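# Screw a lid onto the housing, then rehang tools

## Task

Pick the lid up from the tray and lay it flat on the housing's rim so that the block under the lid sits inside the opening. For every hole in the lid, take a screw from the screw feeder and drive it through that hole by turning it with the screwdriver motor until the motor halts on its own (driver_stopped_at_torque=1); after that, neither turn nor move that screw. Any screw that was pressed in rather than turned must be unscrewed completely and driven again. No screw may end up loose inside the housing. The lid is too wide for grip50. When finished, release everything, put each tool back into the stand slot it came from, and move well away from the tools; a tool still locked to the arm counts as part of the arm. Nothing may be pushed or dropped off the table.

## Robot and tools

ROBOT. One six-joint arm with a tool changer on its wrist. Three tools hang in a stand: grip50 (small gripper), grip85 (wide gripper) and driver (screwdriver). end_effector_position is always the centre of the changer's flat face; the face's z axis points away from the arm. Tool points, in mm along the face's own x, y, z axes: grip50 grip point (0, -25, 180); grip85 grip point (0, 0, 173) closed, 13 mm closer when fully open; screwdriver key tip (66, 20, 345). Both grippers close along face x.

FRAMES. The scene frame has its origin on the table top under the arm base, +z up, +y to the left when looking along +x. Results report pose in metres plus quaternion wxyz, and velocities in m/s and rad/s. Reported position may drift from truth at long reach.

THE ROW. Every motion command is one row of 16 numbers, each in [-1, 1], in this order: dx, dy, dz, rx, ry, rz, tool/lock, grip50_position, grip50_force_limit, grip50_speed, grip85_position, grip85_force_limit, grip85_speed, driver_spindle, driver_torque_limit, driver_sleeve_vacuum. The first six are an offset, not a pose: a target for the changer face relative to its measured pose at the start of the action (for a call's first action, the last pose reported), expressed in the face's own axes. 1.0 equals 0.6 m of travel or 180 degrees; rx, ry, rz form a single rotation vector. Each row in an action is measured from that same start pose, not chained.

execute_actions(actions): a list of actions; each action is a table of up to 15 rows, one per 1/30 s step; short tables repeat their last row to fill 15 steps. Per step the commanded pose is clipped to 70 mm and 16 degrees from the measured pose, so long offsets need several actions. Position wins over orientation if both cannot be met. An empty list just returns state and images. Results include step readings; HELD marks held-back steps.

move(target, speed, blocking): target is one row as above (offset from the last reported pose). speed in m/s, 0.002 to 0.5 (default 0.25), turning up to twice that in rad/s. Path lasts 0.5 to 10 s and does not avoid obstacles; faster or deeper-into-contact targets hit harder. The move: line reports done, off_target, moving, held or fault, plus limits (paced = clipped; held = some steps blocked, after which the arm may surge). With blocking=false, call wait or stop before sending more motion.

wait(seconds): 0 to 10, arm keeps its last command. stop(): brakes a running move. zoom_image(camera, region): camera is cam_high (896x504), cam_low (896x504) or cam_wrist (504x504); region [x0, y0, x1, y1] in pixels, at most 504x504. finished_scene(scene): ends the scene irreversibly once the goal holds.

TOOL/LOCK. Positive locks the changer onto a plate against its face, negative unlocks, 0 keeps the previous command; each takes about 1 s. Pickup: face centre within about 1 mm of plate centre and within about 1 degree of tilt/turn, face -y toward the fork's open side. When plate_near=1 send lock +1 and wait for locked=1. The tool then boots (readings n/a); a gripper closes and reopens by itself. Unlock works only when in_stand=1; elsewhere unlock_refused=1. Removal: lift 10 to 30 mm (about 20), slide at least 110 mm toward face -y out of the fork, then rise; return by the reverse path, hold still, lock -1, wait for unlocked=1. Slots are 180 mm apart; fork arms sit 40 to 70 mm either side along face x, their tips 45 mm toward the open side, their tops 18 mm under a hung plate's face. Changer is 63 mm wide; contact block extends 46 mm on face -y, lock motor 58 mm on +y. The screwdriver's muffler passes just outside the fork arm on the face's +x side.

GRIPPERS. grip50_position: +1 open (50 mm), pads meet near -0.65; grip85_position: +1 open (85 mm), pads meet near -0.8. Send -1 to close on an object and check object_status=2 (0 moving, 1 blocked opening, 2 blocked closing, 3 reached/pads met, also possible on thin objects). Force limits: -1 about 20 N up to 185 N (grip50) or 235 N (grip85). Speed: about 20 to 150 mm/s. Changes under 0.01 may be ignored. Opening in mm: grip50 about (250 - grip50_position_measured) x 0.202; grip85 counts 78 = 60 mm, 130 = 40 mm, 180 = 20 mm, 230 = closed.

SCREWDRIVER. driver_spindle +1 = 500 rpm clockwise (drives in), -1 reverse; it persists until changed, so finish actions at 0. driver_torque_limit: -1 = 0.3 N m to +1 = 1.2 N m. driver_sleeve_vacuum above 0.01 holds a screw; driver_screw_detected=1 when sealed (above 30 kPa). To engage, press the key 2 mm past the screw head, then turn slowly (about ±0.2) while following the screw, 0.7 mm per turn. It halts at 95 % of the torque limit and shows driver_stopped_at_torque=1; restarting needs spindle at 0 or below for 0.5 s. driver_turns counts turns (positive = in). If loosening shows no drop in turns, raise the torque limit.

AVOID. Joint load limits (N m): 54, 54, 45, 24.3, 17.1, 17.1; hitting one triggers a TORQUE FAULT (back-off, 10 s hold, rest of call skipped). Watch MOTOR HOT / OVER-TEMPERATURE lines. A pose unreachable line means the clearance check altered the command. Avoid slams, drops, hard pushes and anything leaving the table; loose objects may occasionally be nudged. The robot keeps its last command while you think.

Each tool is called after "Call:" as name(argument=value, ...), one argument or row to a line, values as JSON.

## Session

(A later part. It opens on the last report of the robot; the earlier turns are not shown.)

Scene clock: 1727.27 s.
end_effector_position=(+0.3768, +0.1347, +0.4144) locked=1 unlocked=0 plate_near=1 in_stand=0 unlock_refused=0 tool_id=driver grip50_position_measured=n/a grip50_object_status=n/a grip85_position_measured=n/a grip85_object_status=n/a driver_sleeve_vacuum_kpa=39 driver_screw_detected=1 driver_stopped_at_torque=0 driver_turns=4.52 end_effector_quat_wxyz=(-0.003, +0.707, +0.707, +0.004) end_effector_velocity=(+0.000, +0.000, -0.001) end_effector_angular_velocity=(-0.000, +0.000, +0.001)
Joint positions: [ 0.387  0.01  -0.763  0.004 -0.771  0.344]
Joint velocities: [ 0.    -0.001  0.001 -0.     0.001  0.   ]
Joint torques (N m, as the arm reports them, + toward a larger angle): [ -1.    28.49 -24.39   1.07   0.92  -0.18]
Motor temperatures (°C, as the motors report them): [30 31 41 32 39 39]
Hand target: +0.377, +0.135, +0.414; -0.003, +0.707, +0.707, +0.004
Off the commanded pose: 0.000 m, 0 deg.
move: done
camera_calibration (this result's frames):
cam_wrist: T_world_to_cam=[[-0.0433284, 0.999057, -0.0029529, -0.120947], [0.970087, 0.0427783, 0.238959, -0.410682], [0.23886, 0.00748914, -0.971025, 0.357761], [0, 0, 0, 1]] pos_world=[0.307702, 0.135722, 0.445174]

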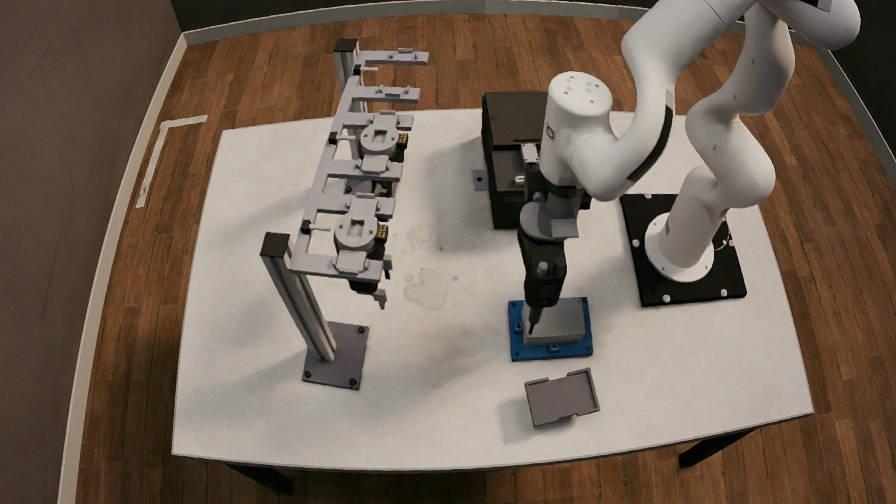

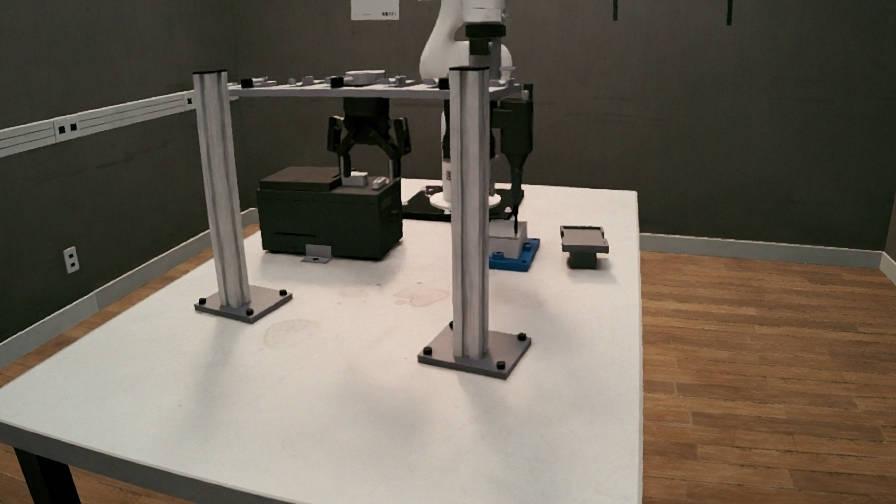

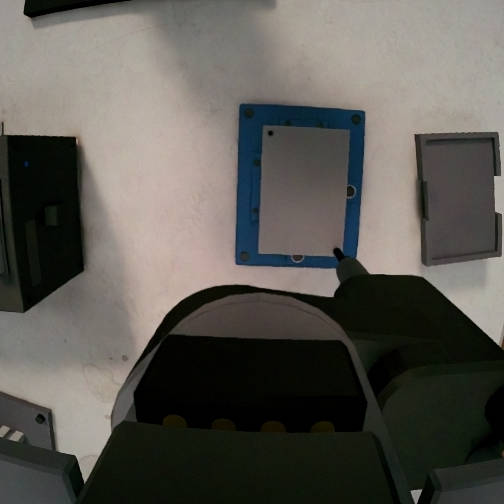

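Call:
zoom_image(
  camera="cam_low",
  region=[500,210,530,245],
)

Call:
zoom_image(
  camera="cam_wrist",
  region=[315,230,355,270],
)

Region (500, 210, 530, 245) of cam_low's 896x504 image, scaled by 14.400, with more detail than that image has; it fills the left 432 columns of this view, and the rest is white.

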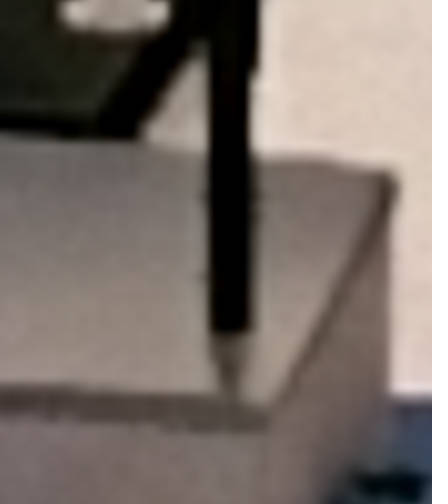

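Region (315, 230, 355, 270) of cam_wrist's 504x504 image, scaled by 12.600, with more detail than that image has.

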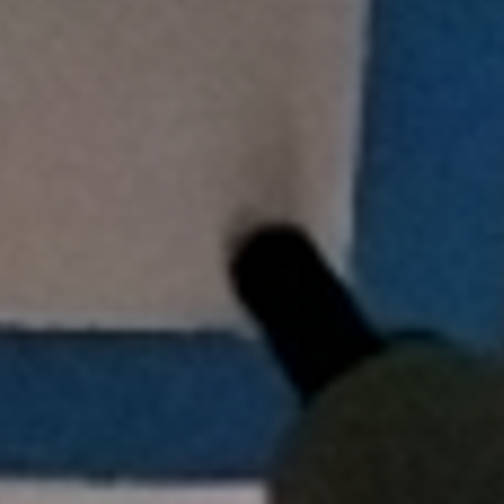

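Call:
execute_actions(
  actions=[
    [[0,0,0,0,0,0,0,0,0,0,0,0,0,0.15,0,0.5]],
    [[0,0,0.0006,0,0,0,0,0,0,0,0,0,0,0.15,0,0.5]],
    [[0,0,0.0007,0,0,0,0,0,0,0,0,0,0,0.15,0,0.5]],
    [[0,0,0.0007,0,0,0,0,0,0,0,0,0,0,0.15,0,0.5]],
    [[0,0,0,0,0,0,0,0,0,0,0,0,0,0,0,0.5]],
  ],
)

Call:
zoom_image(
  camera="cam_low",
  region=[500,210,530,245],
)

Call:
zoom_image(
  camera="cam_wrist",
  region=[315,230,355,270],
)

Scene clock: 1750.57 s.
end_effector_position=(+0.3768, +0.1347, +0.4132) locked=1 unlocked=0 plate_near=1 in_stand=0 unlock_refused=0 tool_id=driver grip50_position_measured=n/a grip50_object_status=n/a grip85_position_measured=n/a grip85_object_status=n/a driver_sleeve_vacuum_kpa=40 driver_screw_detected=1 driver_stopped_at_torque=0 driver_turns=6.99 end_effector_quat_wxyz=(-0.003, +0.707, +0.707, +0.004) end_effector_velocity=(+0.000, +0.000, +0.000) end_effector_angular_velocity=(+0.000, -0.002, +0.001)
Joint positions: [ 0.387  0.008 -0.762  0.004 -0.768  0.344]
Joint velocities: [ 0.     0.    -0.001 -0.001  0.001 -0.   ]
Joint torques (N m, as the arm reports them, + toward a larger angle): [ -1.59  27.93 -24.38   0.97   1.04  -0.25]
Motor temperatures (°C, as the motors report them): [30 31 41 32 39 39]
Hand target: +0.377, +0.135, +0.413; -0.003, +0.707, +0.707, +0.004
Off the commanded pose: 0.000 m, 0 deg.
Step readings (end_effector_position; steps 1 to 15: 1st action; 16 to 30: 2nd action; 31 to 45: 3rd action; 46 to 60: 4th action; 61 to 75: 5th action):
0: (+0.3768, +0.1347, +0.4143)
1: (+0.3768, +0.1347, +0.4143)
2: (+0.3768, +0.1347, +0.4143)
4: (+0.3768, +0.1347, +0.4144)
8: (+0.3768, +0.1347, +0.4144)
15: (+0.3768, +0.1347, +0.4144)
16: (+0.3768, +0.1347, +0.4144)
17: (+0.3768, +0.1347, +0.4143)
19: (+0.3768, +0.1347, +0.4142)
23: (+0.3768, +0.1347, +0.4140)
30: (+0.3768, +0.1347, +0.4140)
31: (+0.3768, +0.1347, +0.4140)
32: (+0.3768, +0.1347, +0.4140)
34: (+0.3768, +0.1347, +0.4138)
38: (+0.3768, +0.1347, +0.4136)
45: (+0.3768, +0.1347, +0.4136)
46: (+0.3768, +0.1347, +0.4136)
47: (+0.3768, +0.1347, +0.4135)
49: (+0.3768, +0.1347, +0.4133)
53: (+0.3768, +0.1347, +0.4132)
60: (+0.3768, +0.1347, +0.4132)
61: (+0.3768, +0.1347, +0.4132)
62: (+0.3768, +0.1347, +0.4132)
64: (+0.3768, +0.1347, +0.4132)
68: (+0.3768, +0.1347, +0.4132)
75: end_effector_position above
camera_calibration (this result's frames):
cam_wrist: T_world_to_cam=[[-0.0433299, 0.999056, -0.00300991, -0.120921], [0.970115, 0.0427943, 0.238842, -0.410331], [0.238745, 0.00742902, -0.971054, 0.356644], [0, 0, 0, 1]] pos_world=[0.307682, 0.135718, 0.443961]

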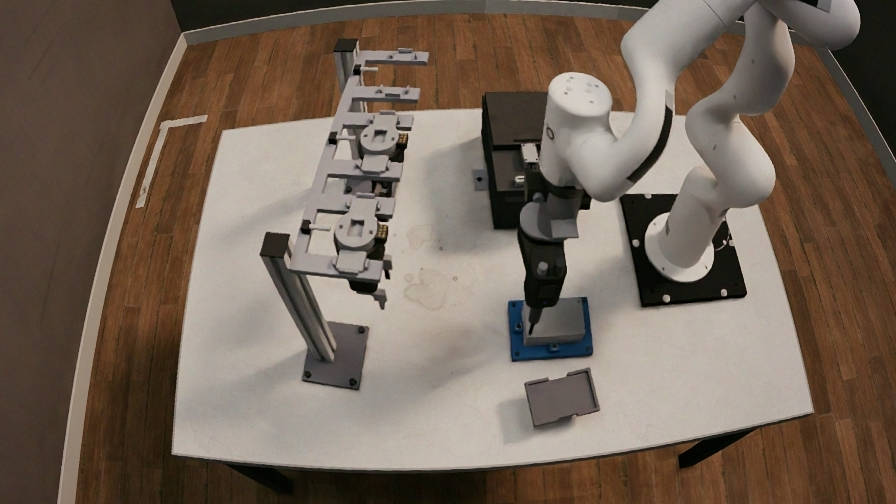

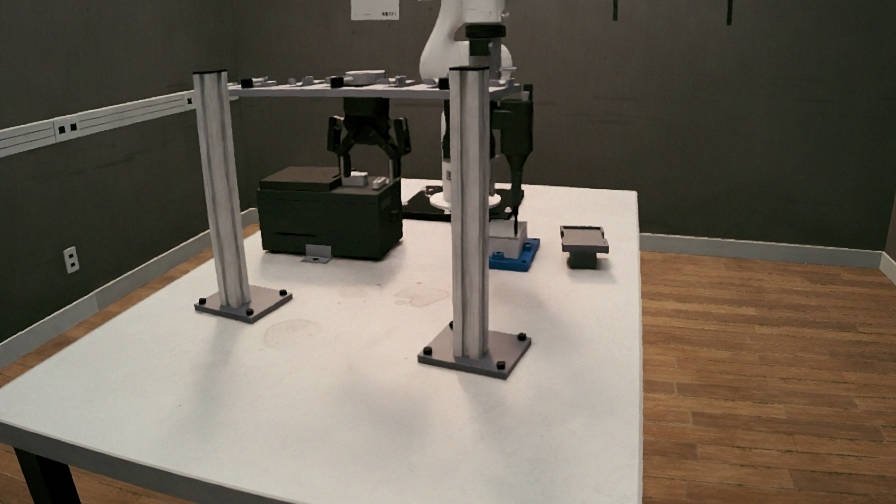

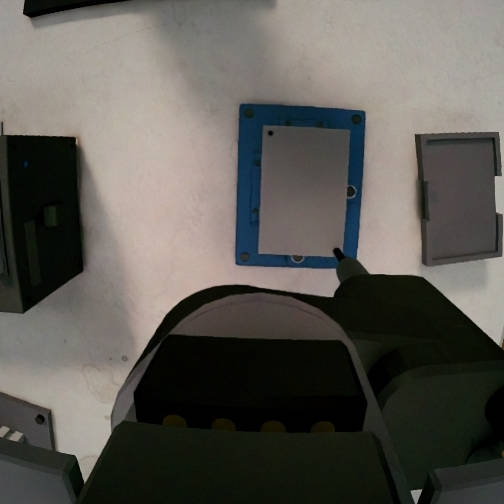

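Region (500, 210, 530, 245) of cam_low's 896x504 image, scaled by 14.400, with more detail than that image has; it fills the left 432 columns of this view, and the rest is white.

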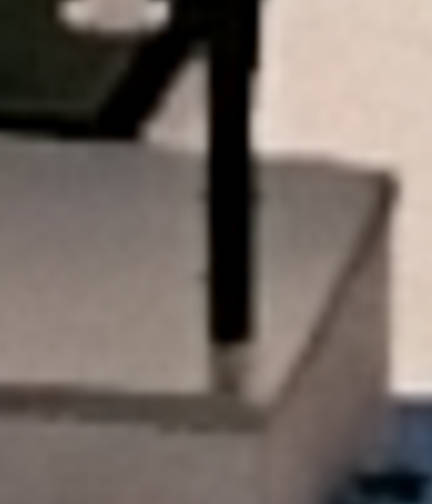

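Region (315, 230, 355, 270) of cam_wrist's 504x504 image, scaled by 12.600, with more detail than that image has.

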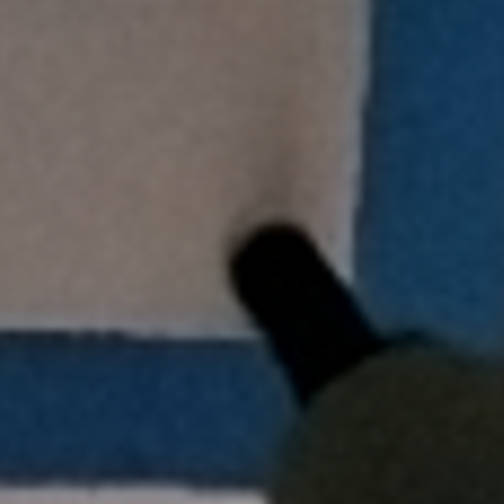

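Call:
execute_actions(
  actions=[
    [[0,0,0.0007,0,0,0,0,0,0,0,0,0,0,0.15,0,0.5]],
    [[0,0,0.0008,0,0,0,0,0,0,0,0,0,0,0.15,0,0.5]],
    [[0,0,0.0008,0,0,0,0,0,0,0,0,0,0,0.15,0,0.5]],
    [[0,0,0.0008,0,0,0,0,0,0,0,0,0,0,0.15,0,0.5]],
    [[0,0,0.0008,0,0,0,0,0,0,0,0,0,0,0.15,0,0.5]],
    [[0,0,0.0004,0,0,0,0,0,0,0,0,0,0,0.15,0,0.5]],
    [[0,0,0,0,0,0,0,0,0,0,0,0,0,0,0,0.5]],
  ],
)

Call:
zoom_image(
  camera="cam_low",
  region=[500,210,530,245],
)

Scene clock: 1765.47 s.
end_effector_position=(+0.3768, +0.1347, +0.4106) locked=1 unlocked=0 plate_near=1 in_stand=0 unlock_refused=0 tool_id=driver grip50_position_measured=n/a grip50_object_status=n/a grip85_position_measured=n/a grip85_object_status=n/a driver_sleeve_vacuum_kpa=40 driver_screw_detected=1 driver_stopped_at_torque=0 driver_turns=10.71 end_effector_quat_wxyz=(-0.003, +0.707, +0.707, +0.004) end_effector_velocity=(-0.000, -0.000, +0.000) end_effector_angular_velocity=(-0.001, +0.001, -0.000)
Joint positions: [ 0.387  0.005 -0.758  0.004 -0.762  0.344]
Joint velocities: [-0.001 -0.    -0.    -0.001 -0.002  0.   ]
Joint torques (N m, as the arm reports them, + toward a larger angle): [  0.72  30.   -23.46   0.96   0.85  -0.27]
Motor temperatures (°C, as the motors report them): [30 31 41 32 39 39]
Hand target: +0.377, +0.135, +0.411; -0.003, +0.707, +0.707, +0.004
Off the commanded pose: 0.000 m, 0 deg.
Step readings (end_effector_position; steps 1 to 15: 1st action; 16 to 30: 2nd action; 31 to 45: 3rd action; 46 to 60: 4th action; 61 to 75: 5th action; 76 to 90: 6th action; 91 to 105: 7th action):
0: (+0.3768, +0.1347, +0.4132)
1: (+0.3768, +0.1347, +0.4132)
2: (+0.3768, +0.1347, +0.4131)
4: (+0.3768, +0.1347, +0.4129)
8: (+0.3768, +0.1347, +0.4128)
15: (+0.3768, +0.1347, +0.4128)
16: (+0.3768, +0.1347, +0.4128)
17: (+0.3768, +0.1347, +0.4127)
19: (+0.3768, +0.1347, +0.4124)
23: (+0.3768, +0.1347, +0.4123)
30: (+0.3768, +0.1347, +0.4123)
31: (+0.3768, +0.1347, +0.4123)
32: (+0.3768, +0.1347, +0.4122)
34: (+0.3768, +0.1347, +0.4120)
38: (+0.3768, +0.1347, +0.4118)
45: (+0.3768, +0.1347, +0.4118)
46: (+0.3768, +0.1347, +0.4118)
47: (+0.3768, +0.1347, +0.4117)
49: (+0.3768, +0.1347, +0.4115)
53: (+0.3768, +0.1347, +0.4113)
60: (+0.3768, +0.1347, +0.4113)
61: (+0.3768, +0.1347, +0.4113)
62: (+0.3768, +0.1347, +0.4113)
64: (+0.3768, +0.1347, +0.4110)
68: (+0.3768, +0.1347, +0.4109)
75: (+0.3768, +0.1347, +0.4108)
76: (+0.3768, +0.1347, +0.4108)
77: (+0.3768, +0.1347, +0.4108)
79: (+0.3768, +0.1347, +0.4107)
83: (+0.3768, +0.1347, +0.4106)
90: (+0.3768, +0.1347, +0.4106)
91: (+0.3768, +0.1347, +0.4106)
92: (+0.3768, +0.1347, +0.4106)
94: (+0.3768, +0.1347, +0.4106)
98: (+0.3768, +0.1347, +0.4106)
105: end_effector_position above
camera_calibration (this result's frames):
cam_wrist: T_world_to_cam=[[-0.0433202, 0.999057, -0.00302288, -0.120944], [0.970117, 0.042788, 0.238836, -0.409709], [0.23874, 0.00741389, -0.971055, 0.354137], [0, 0, 0, 1]] pos_world=[0.30768, 0.135735, 0.441374]

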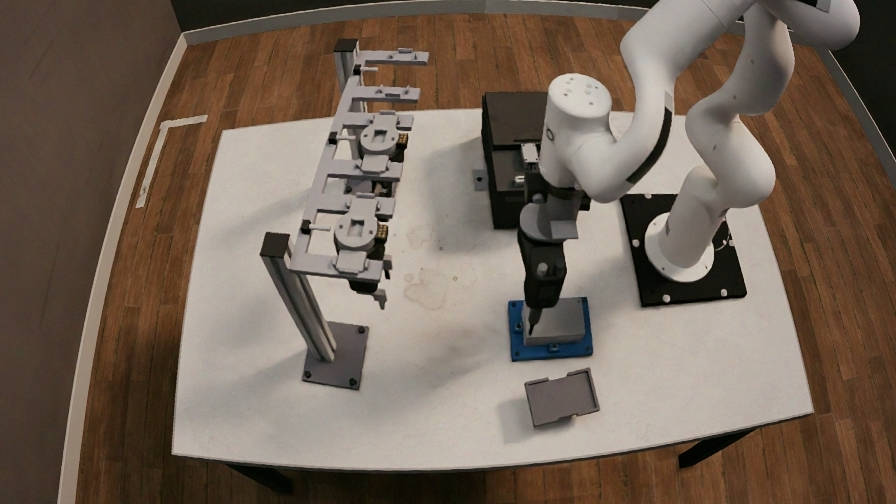

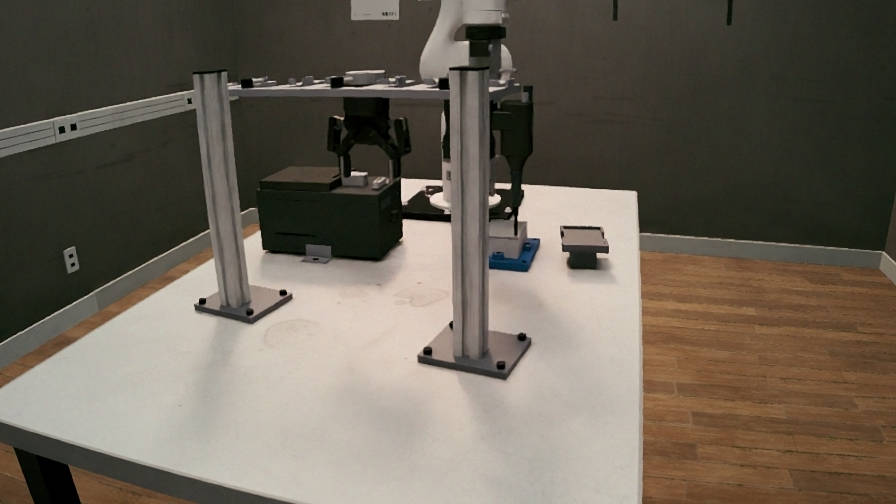

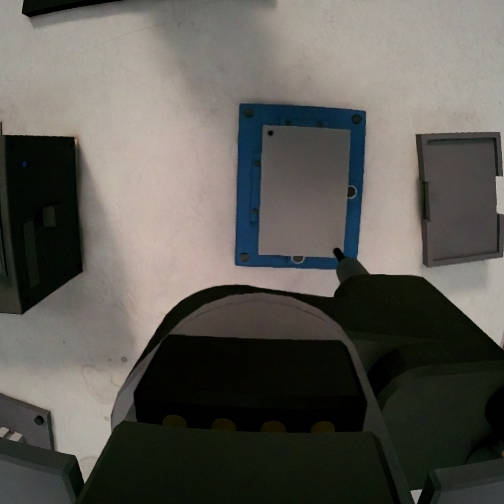

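Region (500, 210, 530, 245) of cam_low's 896x504 image, scaled by 14.400, with more detail than that image has; it fills the left 432 columns of this view, and the rest is white.

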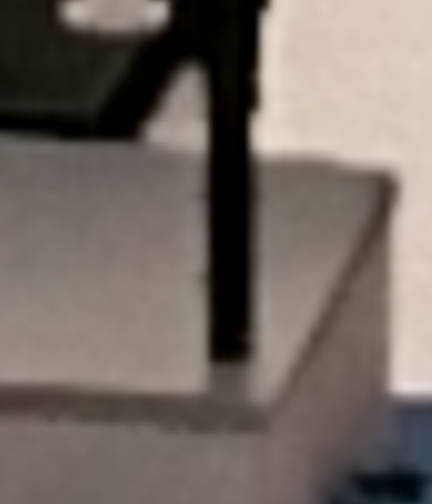

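Call:
execute_actions(
  actions=[
    [[0,0,0.0012,0,0,0,0,0,0,0,0,0,0,0.15,0,0.5]],
    [[0,0,0.001,0,0,0,0,0,0,0,0,0,0,0.15,0,0.5]],
    [[0,0,0.0008,0,0,0,0,0,0,0,0,0,0,0.15,0,0.5]],
    [[0,0,0.0008,0,0,0,0,0,0,0,0,0,0,0.15,0,0.5]],
    [[0,0,0,0,0,0,0,0,0,0,0,0,0,0.15,0,0.5]],
    [[0,0,0,0,0,0,0,0,0,0,0,0,0,0,0,0.5]],
  ],
)

Call:
zoom_image(
  camera="cam_low",
  region=[500,210,530,245],
)

Scene clock: 1779.37 s.
end_effector_position=(+0.3768, +0.1347, +0.4083) locked=1 unlocked=0 plate_near=1 in_stand=0 unlock_refused=0 tool_id=driver grip50_position_measured=n/a grip50_object_status=n/a grip85_position_measured=n/a grip85_object_status=n/a driver_sleeve_vacuum_kpa=40 driver_screw_detected=1 driver_stopped_at_torque=1 driver_turns=10.99 end_effector_quat_wxyz=(-0.003, +0.707, +0.707, +0.004) end_effector_velocity=(-0.000, +0.000, +0.000) end_effector_angular_velocity=(-0.000, +0.001, +0.002)
Joint positions: [ 0.387  0.002 -0.756  0.004 -0.756  0.345]
Joint velocities: [ 0.001  0.    -0.001 -0.    -0.002 -0.001]
Joint torques (N m, as the arm reports them, + toward a larger angle): [ -0.48  29.78 -23.59   0.57   1.03  -0.31]
Motor temperatures (°C, as the motors report them): [30 31 41 32 39 39]
Hand target: +0.377, +0.135, +0.408; -0.003, +0.707, +0.707, +0.004
Off the commanded pose: 0.000 m, 0 deg.
Step readings (end_effector_position; steps 1 to 15: 1st action; 16 to 30: 2nd action; 31 to 45: 3rd action; 46 to 60: 4th action; 61 to 75: 5th action; 76 to 90: 6th action):
0: (+0.3768, +0.1347, +0.4106)
1: (+0.3768, +0.1347, +0.4106)
2: (+0.3768, +0.1347, +0.4105)
4: (+0.3768, +0.1347, +0.4101)
8: (+0.3768, +0.1347, +0.4099)
15: (+0.3767, +0.1347, +0.4099)
16: (+0.3767, +0.1347, +0.4099)
17: (+0.3768, +0.1347, +0.4098)
19: (+0.3767, +0.1347, +0.4095)
23: (+0.3767, +0.1347, +0.4093)
30: (+0.3768, +0.1347, +0.4093)
31: (+0.3768, +0.1347, +0.4093)
32: (+0.3768, +0.1347, +0.4092)
34: (+0.3767, +0.1347, +0.4090)
38: (+0.3768, +0.1347, +0.4088)
45: (+0.3768, +0.1347, +0.4088)
46: (+0.3768, +0.1347, +0.4088)
47: (+0.3768, +0.1347, +0.4087)
49: (+0.3768, +0.1347, +0.4085)
53: (+0.3768, +0.1347, +0.4084)
60: (+0.3768, +0.1347, +0.4083)
61: (+0.3768, +0.1347, +0.4083)
62: (+0.3768, +0.1347, +0.4083)
64: (+0.3768, +0.1347, +0.4083)
68: (+0.3768, +0.1347, +0.4083)
75: (+0.3768, +0.1347, +0.4083)
76: (+0.3768, +0.1347, +0.4083)
77: (+0.3768, +0.1347, +0.4083)
79: (+0.3768, +0.1347, +0.4083)
83: (+0.3768, +0.1347, +0.4083)
90: end_effector_position above
camera_calibration (this result's frames):
cam_wrist: T_world_to_cam=[[-0.0428785, 0.999076, -0.00298817, -0.121145], [0.970149, 0.0423512, 0.238781, -0.409099], [0.238687, 0.00733963, -0.971069, 0.351984], [0, 0, 0, 1]] pos_world=[0.307679, 0.135775, 0.439124]

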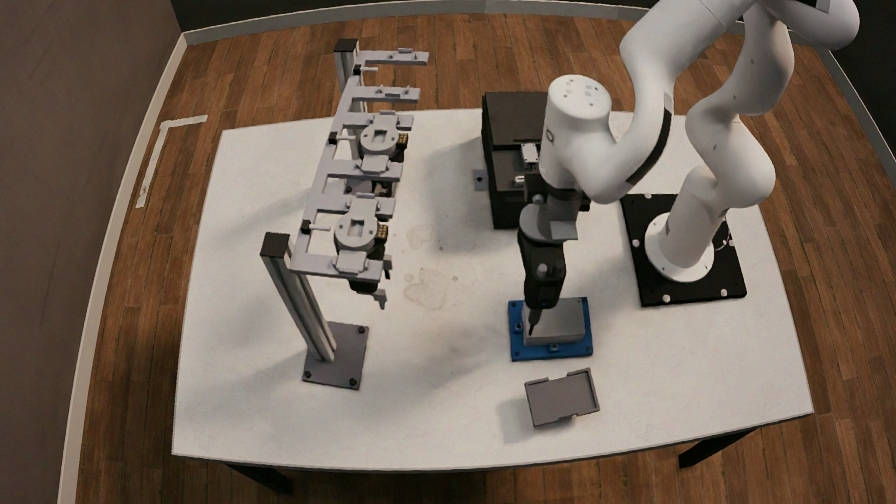

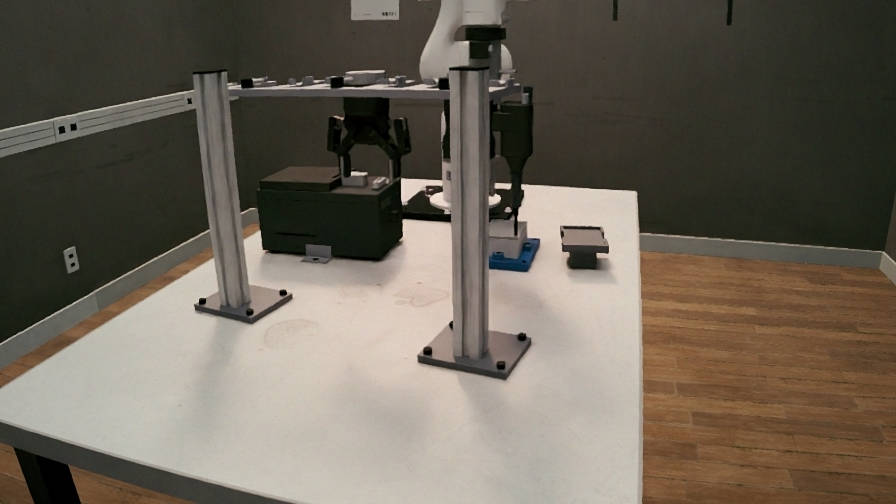

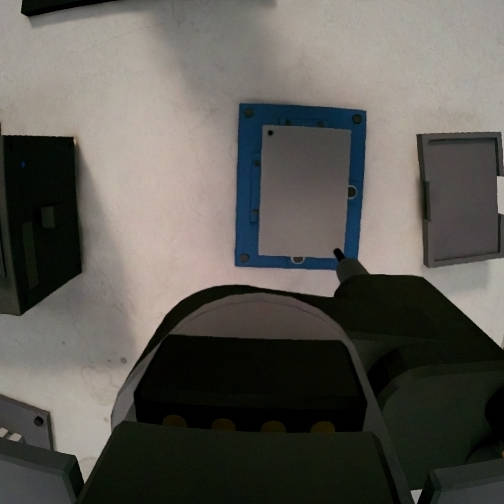

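Region (500, 210, 530, 245) of cam_low's 896x504 image, scaled by 14.400, with more detail than that image has; it fills the left 432 columns of this view, and the rest is white.

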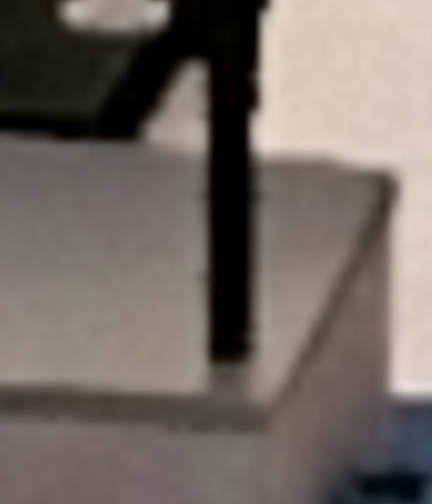

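Call:
execute_actions(
  actions=[
    [[0,0,0,0,0,0,0,0,0,0,0,0,0,0,0,0]],
  ],
)

Scene clock: 1813.40 s.
end_effector_position=(+0.3768, +0.1347, +0.4083) locked=1 unlocked=0 plate_near=1 in_stand=0 unlock_refused=0 tool_id=driver grip50_position_measured=n/a grip50_object_status=n/a grip85_position_measured=n/a grip85_object_status=n/a driver_sleeve_vacuum_kpa=0 driver_screw_detected=0 driver_stopped_at_torque=1 driver_turns=10.99 end_effector_quat_wxyz=(-0.003, +0.707, +0.707, +0.004) end_effector_velocity=(+0.001, -0.000, +0.000) end_effector_angular_velocity=(+0.000, -0.002, -0.001)
Joint positions: [ 0.387  0.002 -0.756  0.004 -0.756  0.345]
Joint velocities: [-0.001  0.    -0.001 -0.     0.001 -0.   ]
Joint torques (N m, as the arm reports them, + toward a larger angle): [ -1.59  28.8  -23.67   1.31   1.08  -0.21]
Motor temperatures (°C, as the motors report them): [30 31 41 32 39 39]
Hand target: +0.377, +0.135, +0.408; -0.003, +0.707, +0.707, +0.004
Off the commanded pose: 0.000 m, 0 deg.
Step readings (end_effector_position):
0: (+0.3768, +0.1347, +0.4083)
1: (+0.3768, +0.1347, +0.4083)
2: (+0.3768, +0.1347, +0.4083)
4: (+0.3768, +0.1347, +0.4083)
8: (+0.3768, +0.1347, +0.4083)
15: end_effector_position above
camera_calibration (this result's frames):
cam_wrist: T_world_to_cam=[[-0.0428783, 0.999076, -0.00298828, -0.121145], [0.970149, 0.042351, 0.238782, -0.409099], [0.238688, 0.00733948, -0.971069, 0.351984], [0, 0, 0, 1]] pos_world=[0.307679, 0.135775, 0.439124]

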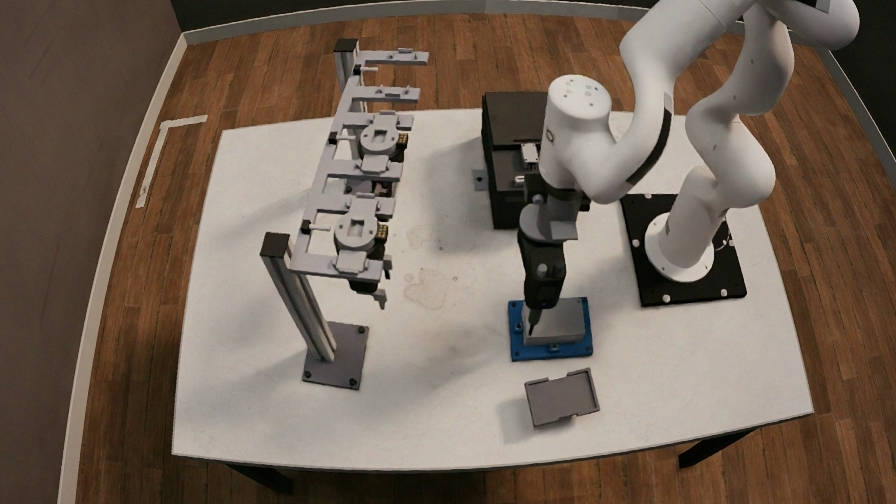

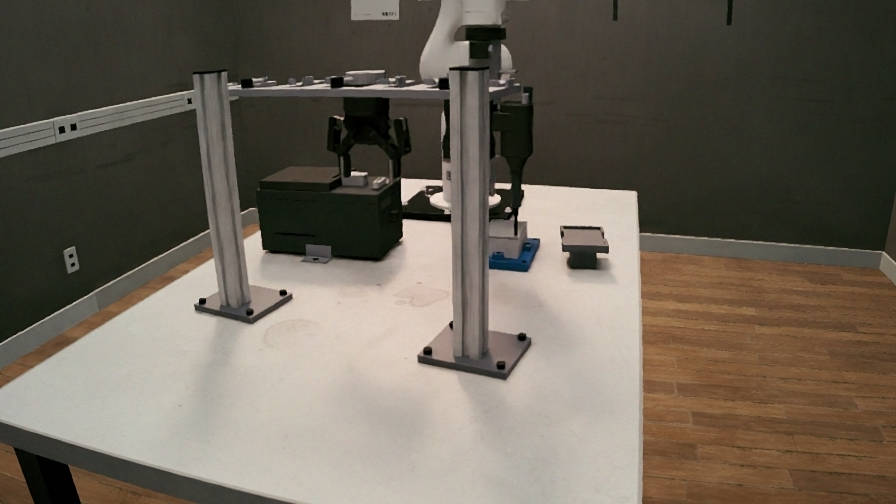

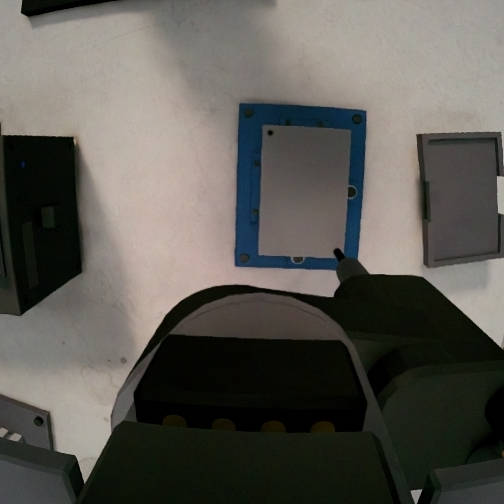

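Call:
move(
  target=[0,0,-0.04,0,0,0,0,0,0,0,0,0,0,0,0,0],
  speed=0.03,
)

Call:
move(
  target=[0,0,-0.185,0,0,0,0,0,0,0,0,0,0,0,0,0],
  speed=0.15,
)

Scene clock: 1822.40 s.
end_effector_position=(+0.3767, +0.1346, +0.4322) locked=1 unlocked=0 plate_near=1 in_stand=0 unlock_refused=0 tool_id=driver grip50_position_measured=n/a grip50_object_status=n/a grip85_position_measured=n/a grip85_object_status=n/a driver_sleeve_vacuum_kpa=0 driver_screw_detected=0 driver_stopped_at_torque=1 driver_turns=10.99 end_effector_quat_wxyz=(-0.003, +0.707, +0.707, +0.004) end_effector_velocity=(-0.001, -0.000, -0.000) end_effector_angular_velocity=(-0.001, +0.005, -0.000)
Joint positions: [ 0.387  0.031 -0.785  0.004 -0.816  0.345]
Joint velocities: [ 0.    -0.     0.     0.001 -0.005 -0.   ]
Joint torques (N m, as the arm reports them, + toward a larger angle): [ -2.01  29.47 -24.99   0.72   0.65  -0.34]
Motor temperatures (°C, as the motors report them): [30 31 41 32 39 39]
Hand target: +0.377, +0.135, +0.432; -0.003, +0.707, +0.707, +0.004
Off the commanded pose: 0.000 m, 0 deg.
move: done
camera_calibration (this result's frames):
cam_wrist: T_world_to_cam=[[-0.0429553, 0.999073, -0.00296617, -0.120873], [0.970184, 0.0424218, 0.238627, -0.414706], [0.238532, 0.00737258, -0.971107, 0.375268], [0, 0, 0, 1]] pos_world=[0.307635, 0.135587, 0.463026]

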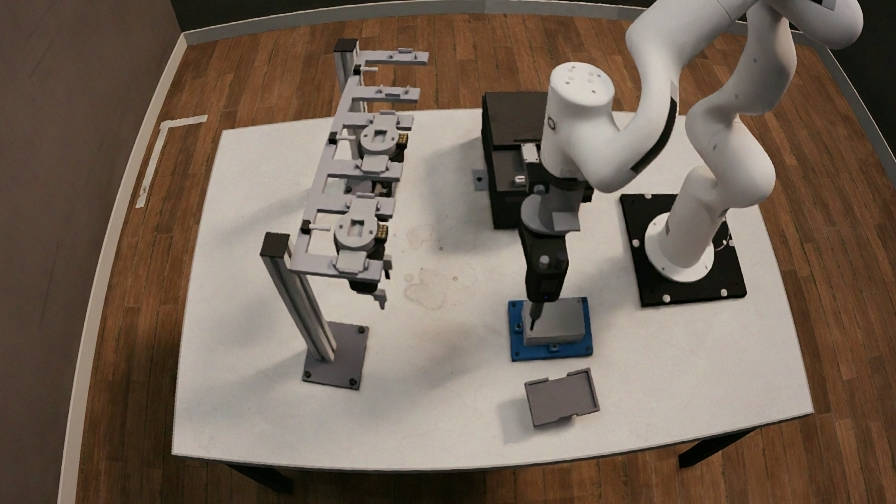

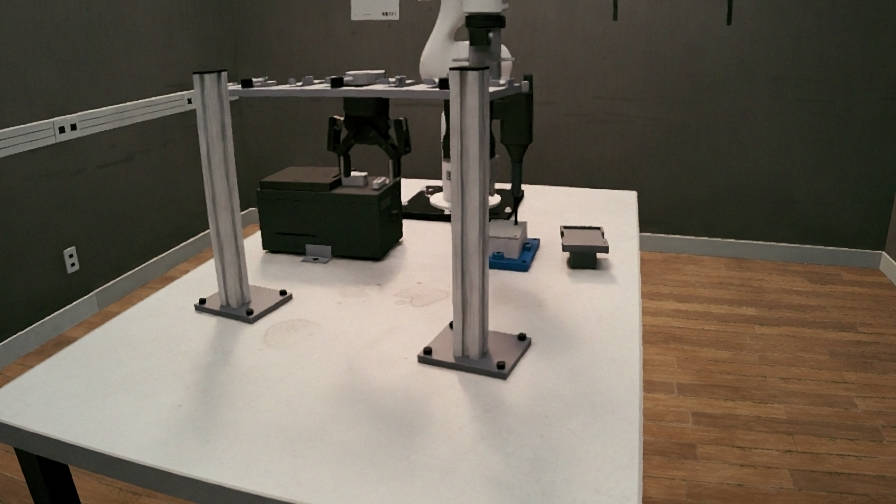

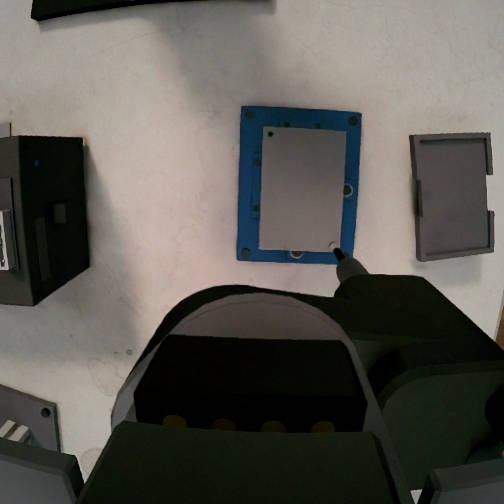

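Scene clock: 1823.53 s.
end_effector_position=(+0.3766, +0.1337, +0.5428) locked=1 unlocked=0 plate_near=1 in_stand=0 unlock_refused=0 tool_id=driver grip50_position_measured=n/a grip50_object_status=n/a grip85_position_measured=n/a grip85_object_status=n/a driver_sleeve_vacuum_kpa=0 driver_screw_detected=0 driver_stopped_at_torque=1 driver_turns=10.99 end_effector_quat_wxyz=(-0.003, +0.707, +0.707, +0.003) end_effector_velocity=(+0.000, +0.000, +0.002) end_effector_angular_velocity=(+0.001, -0.002, +0.000)
Joint positions: [ 0.387  0.117 -0.962  0.003 -1.078  0.345]
Joint velocities: [-0.     0.001 -0.004  0.    -0.003 -0.   ]
Joint torques (N m, as the arm reports them, + toward a larger angle): [ -1.42  27.85 -27.16   0.99   0.65  -0.33]
Motor temperatures (°C, as the motors report them): [30 31 41 32 39 39]
Hand target: +0.377, +0.134, +0.543; -0.003, +0.707, +0.707, +0.004
Off the commanded pose: 0.000 m, 0 deg.
move: done
camera_calibration (this result's frames):
cam_wrist: T_world_to_cam=[[-0.0433366, 0.999056, -0.00299125, -0.119559], [0.970377, 0.0428045, 0.237772, -0.440563], [0.237676, 0.00740161, -0.971316, 0.483096], [0, 0, 0, 1]] pos_world=[0.307511, 0.134729, 0.573635]

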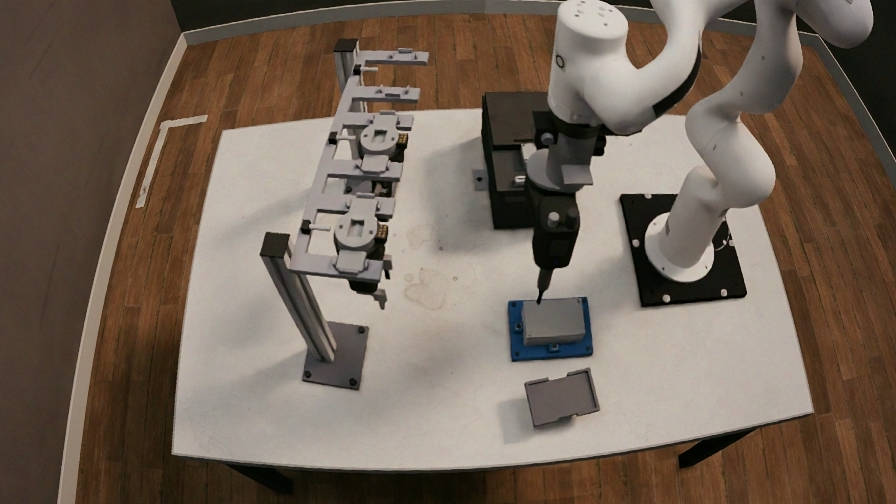

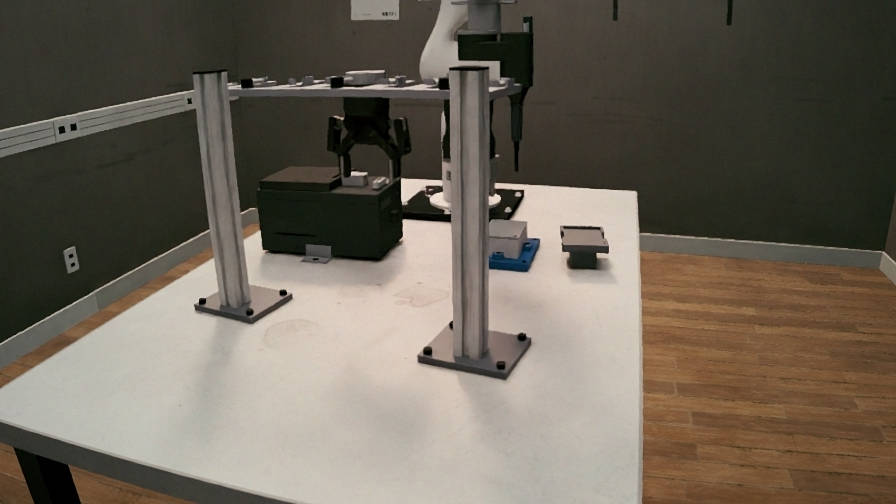

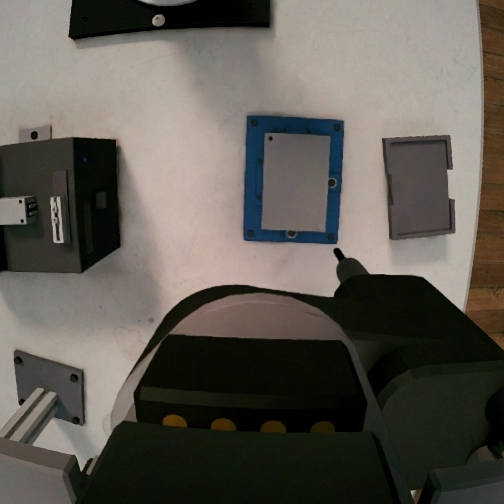

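Call:
move(
  target=[-0.4937,-0.0327,0,0,0,0,0,0,0,0,0,0,0,0,0,0],
  speed=0.2,
)

Scene clock: 1830.83 s.
end_effector_position=(+0.3567, -0.1623, +0.5407) locked=1 unlocked=0 plate_near=1 in_stand=0 unlock_refused=0 tool_id=driver grip50_position_measured=n/a grip50_object_status=n/a grip85_position_measured=n/a grip85_object_status=n/a driver_sleeve_vacuum_kpa=0 driver_screw_detected=0 driver_stopped_at_torque=1 driver_turns=10.99 end_effector_quat_wxyz=(-0.003, +0.707, +0.707, +0.003) end_effector_velocity=(+0.000, -0.001, +0.001) end_effector_angular_velocity=(-0.001, -0.001, +0.001)
Joint positions: [-0.38   0.143 -0.938  0.002 -1.081 -0.422]
Joint velocities: [-0.002 -0.001 -0.002 -0.    -0.001 -0.003]
Joint torques (N m, as the arm reports them, + toward a larger angle): [ -1.18  25.96 -25.99   1.15   0.03  -0.26]
Motor temperatures (°C, as the motors report them): [30 31 41 32 39 39]
Hand target: +0.357, -0.163, +0.541; -0.002, +0.707, +0.707, +0.003
Off the commanded pose: 0.001 m, 0 deg.
move: done
camera_calibration (this result's frames):
cam_wrist: T_world_to_cam=[[-0.0435891, 0.999042, -0.00395882, 0.175903], [0.970148, 0.043274, 0.238621, -0.408422], [0.238564, 0.00656066, -0.971105, 0.487411], [0, 0, 0, 1]] pos_world=[0.287619, -0.161258, 0.571482]

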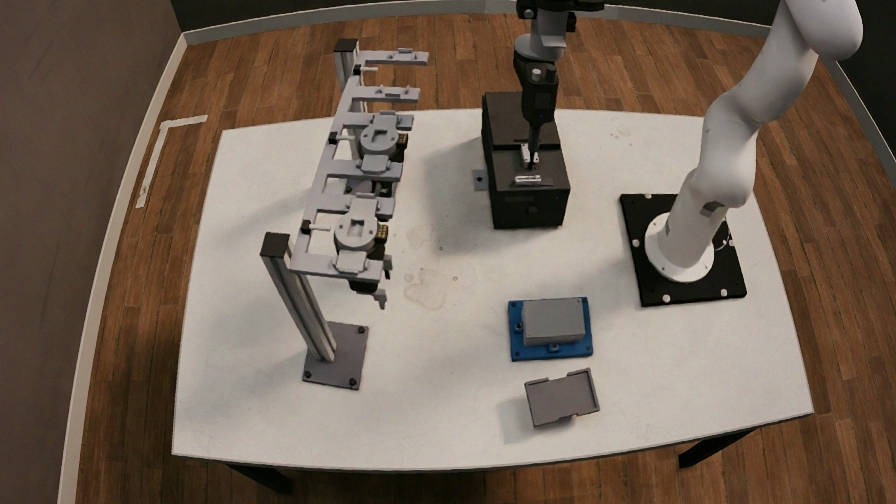

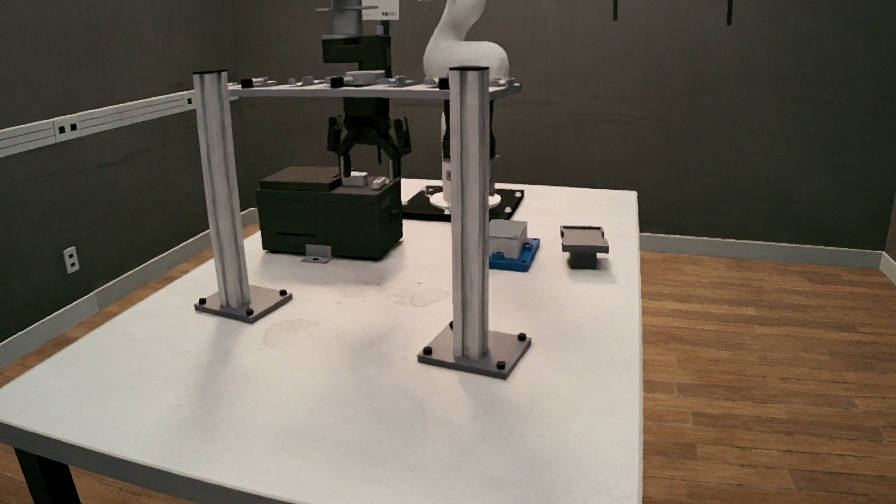

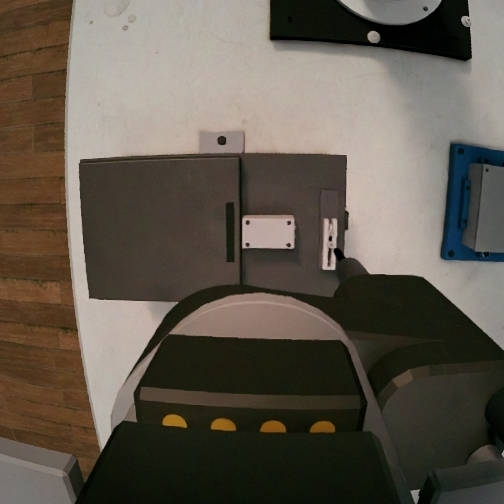

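Descend to ~0.522 and look.

Call:
move(
  target=[0,0.0005,0.034,0,0,0,0,0,0,0,0,0,0,0,0,0],
  speed=0.03,
)

Call:
zoom_image(
  camera="cam_wrist",
  region=[300,200,380,280],
)

Scene clock: 1836.47 s.
end_effector_position=(+0.3570, -0.1621, +0.5204) locked=1 unlocked=0 plate_near=1 in_stand=0 unlock_refused=0 tool_id=driver grip50_position_measured=n/a grip50_object_status=n/a grip85_position_measured=n/a grip85_object_status=n/a driver_sleeve_vacuum_kpa=0 driver_screw_detected=0 driver_stopped_at_torque=1 driver_turns=10.99 end_effector_quat_wxyz=(-0.002, +0.707, +0.707, +0.003) end_effector_velocity=(-0.000, -0.000, -0.001) end_effector_angular_velocity=(-0.000, -0.001, -0.001)
Joint positions: [-0.38   0.132 -0.901  0.002 -1.034 -0.421]
Joint velocities: [-0.     0.     0.001  0.     0.002  0.   ]
Joint torques (N m, as the arm reports them, + toward a larger angle): [ -2.97  25.66 -26.18   1.11  -0.16  -0.2 ]
Motor temperatures (°C, as the motors report them): [30 31 41 32 39 39]
Hand target: +0.357, -0.162, +0.520; -0.003, +0.707, +0.707, +0.003
Off the commanded pose: 0.000 m, 0 deg.
move: done
camera_calibration (this result's frames):
cam_wrist: T_world_to_cam=[[-0.0435138, 0.999045, -0.00404588, 0.175726], [0.970128, 0.0432211, 0.238713, -0.40393], [0.23866, 0.00646229, -0.971082, 0.46757], [0, 0, 0, 1]] pos_world=[0.28792, -0.161121, 0.551183]

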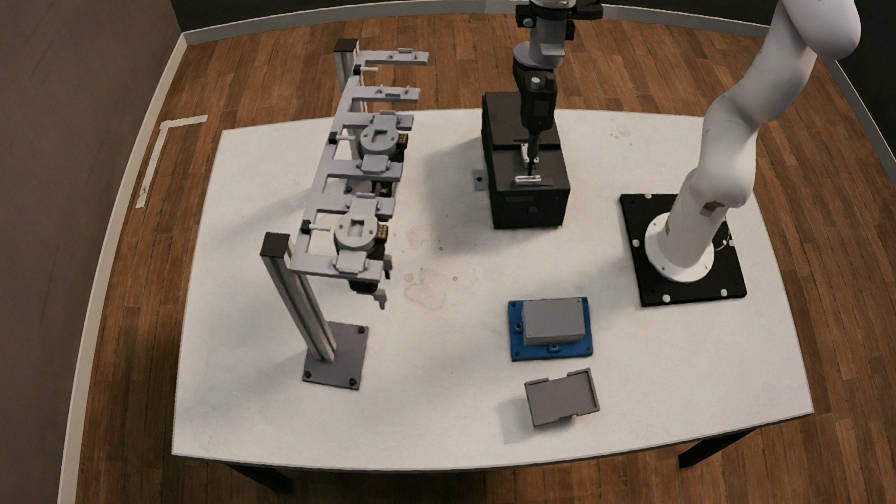

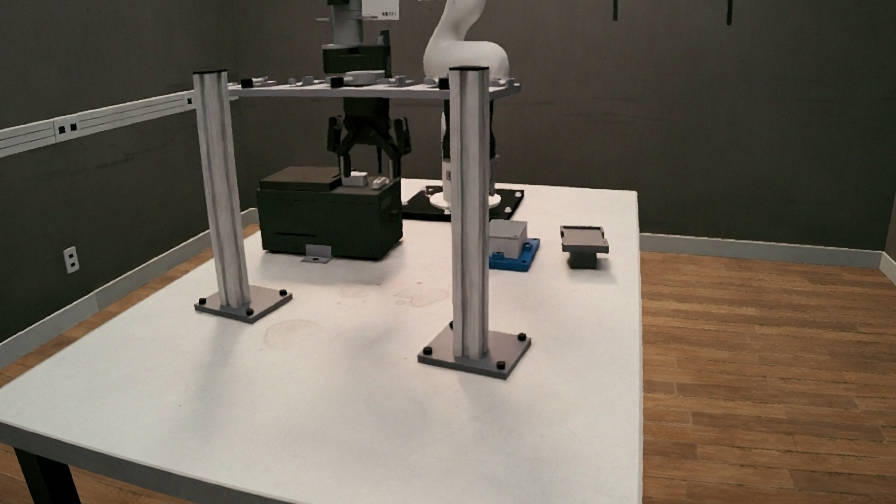

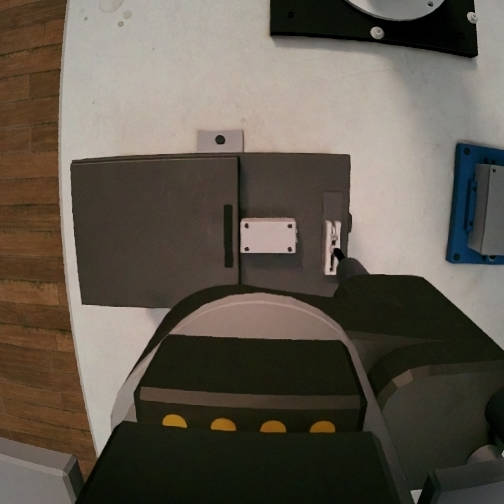

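Region (300, 200, 380, 280) of cam_wrist's 504x504 image, scaled by 6.300, with more detail than that image has.

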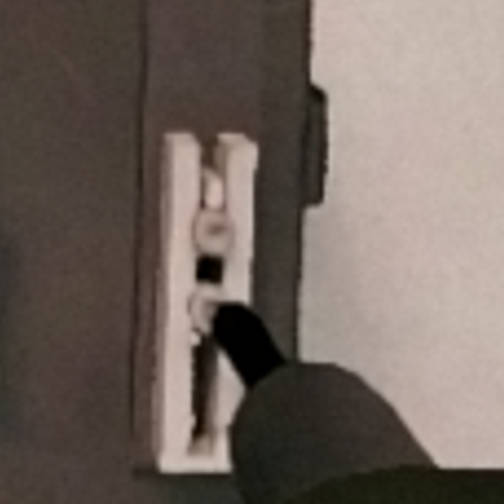

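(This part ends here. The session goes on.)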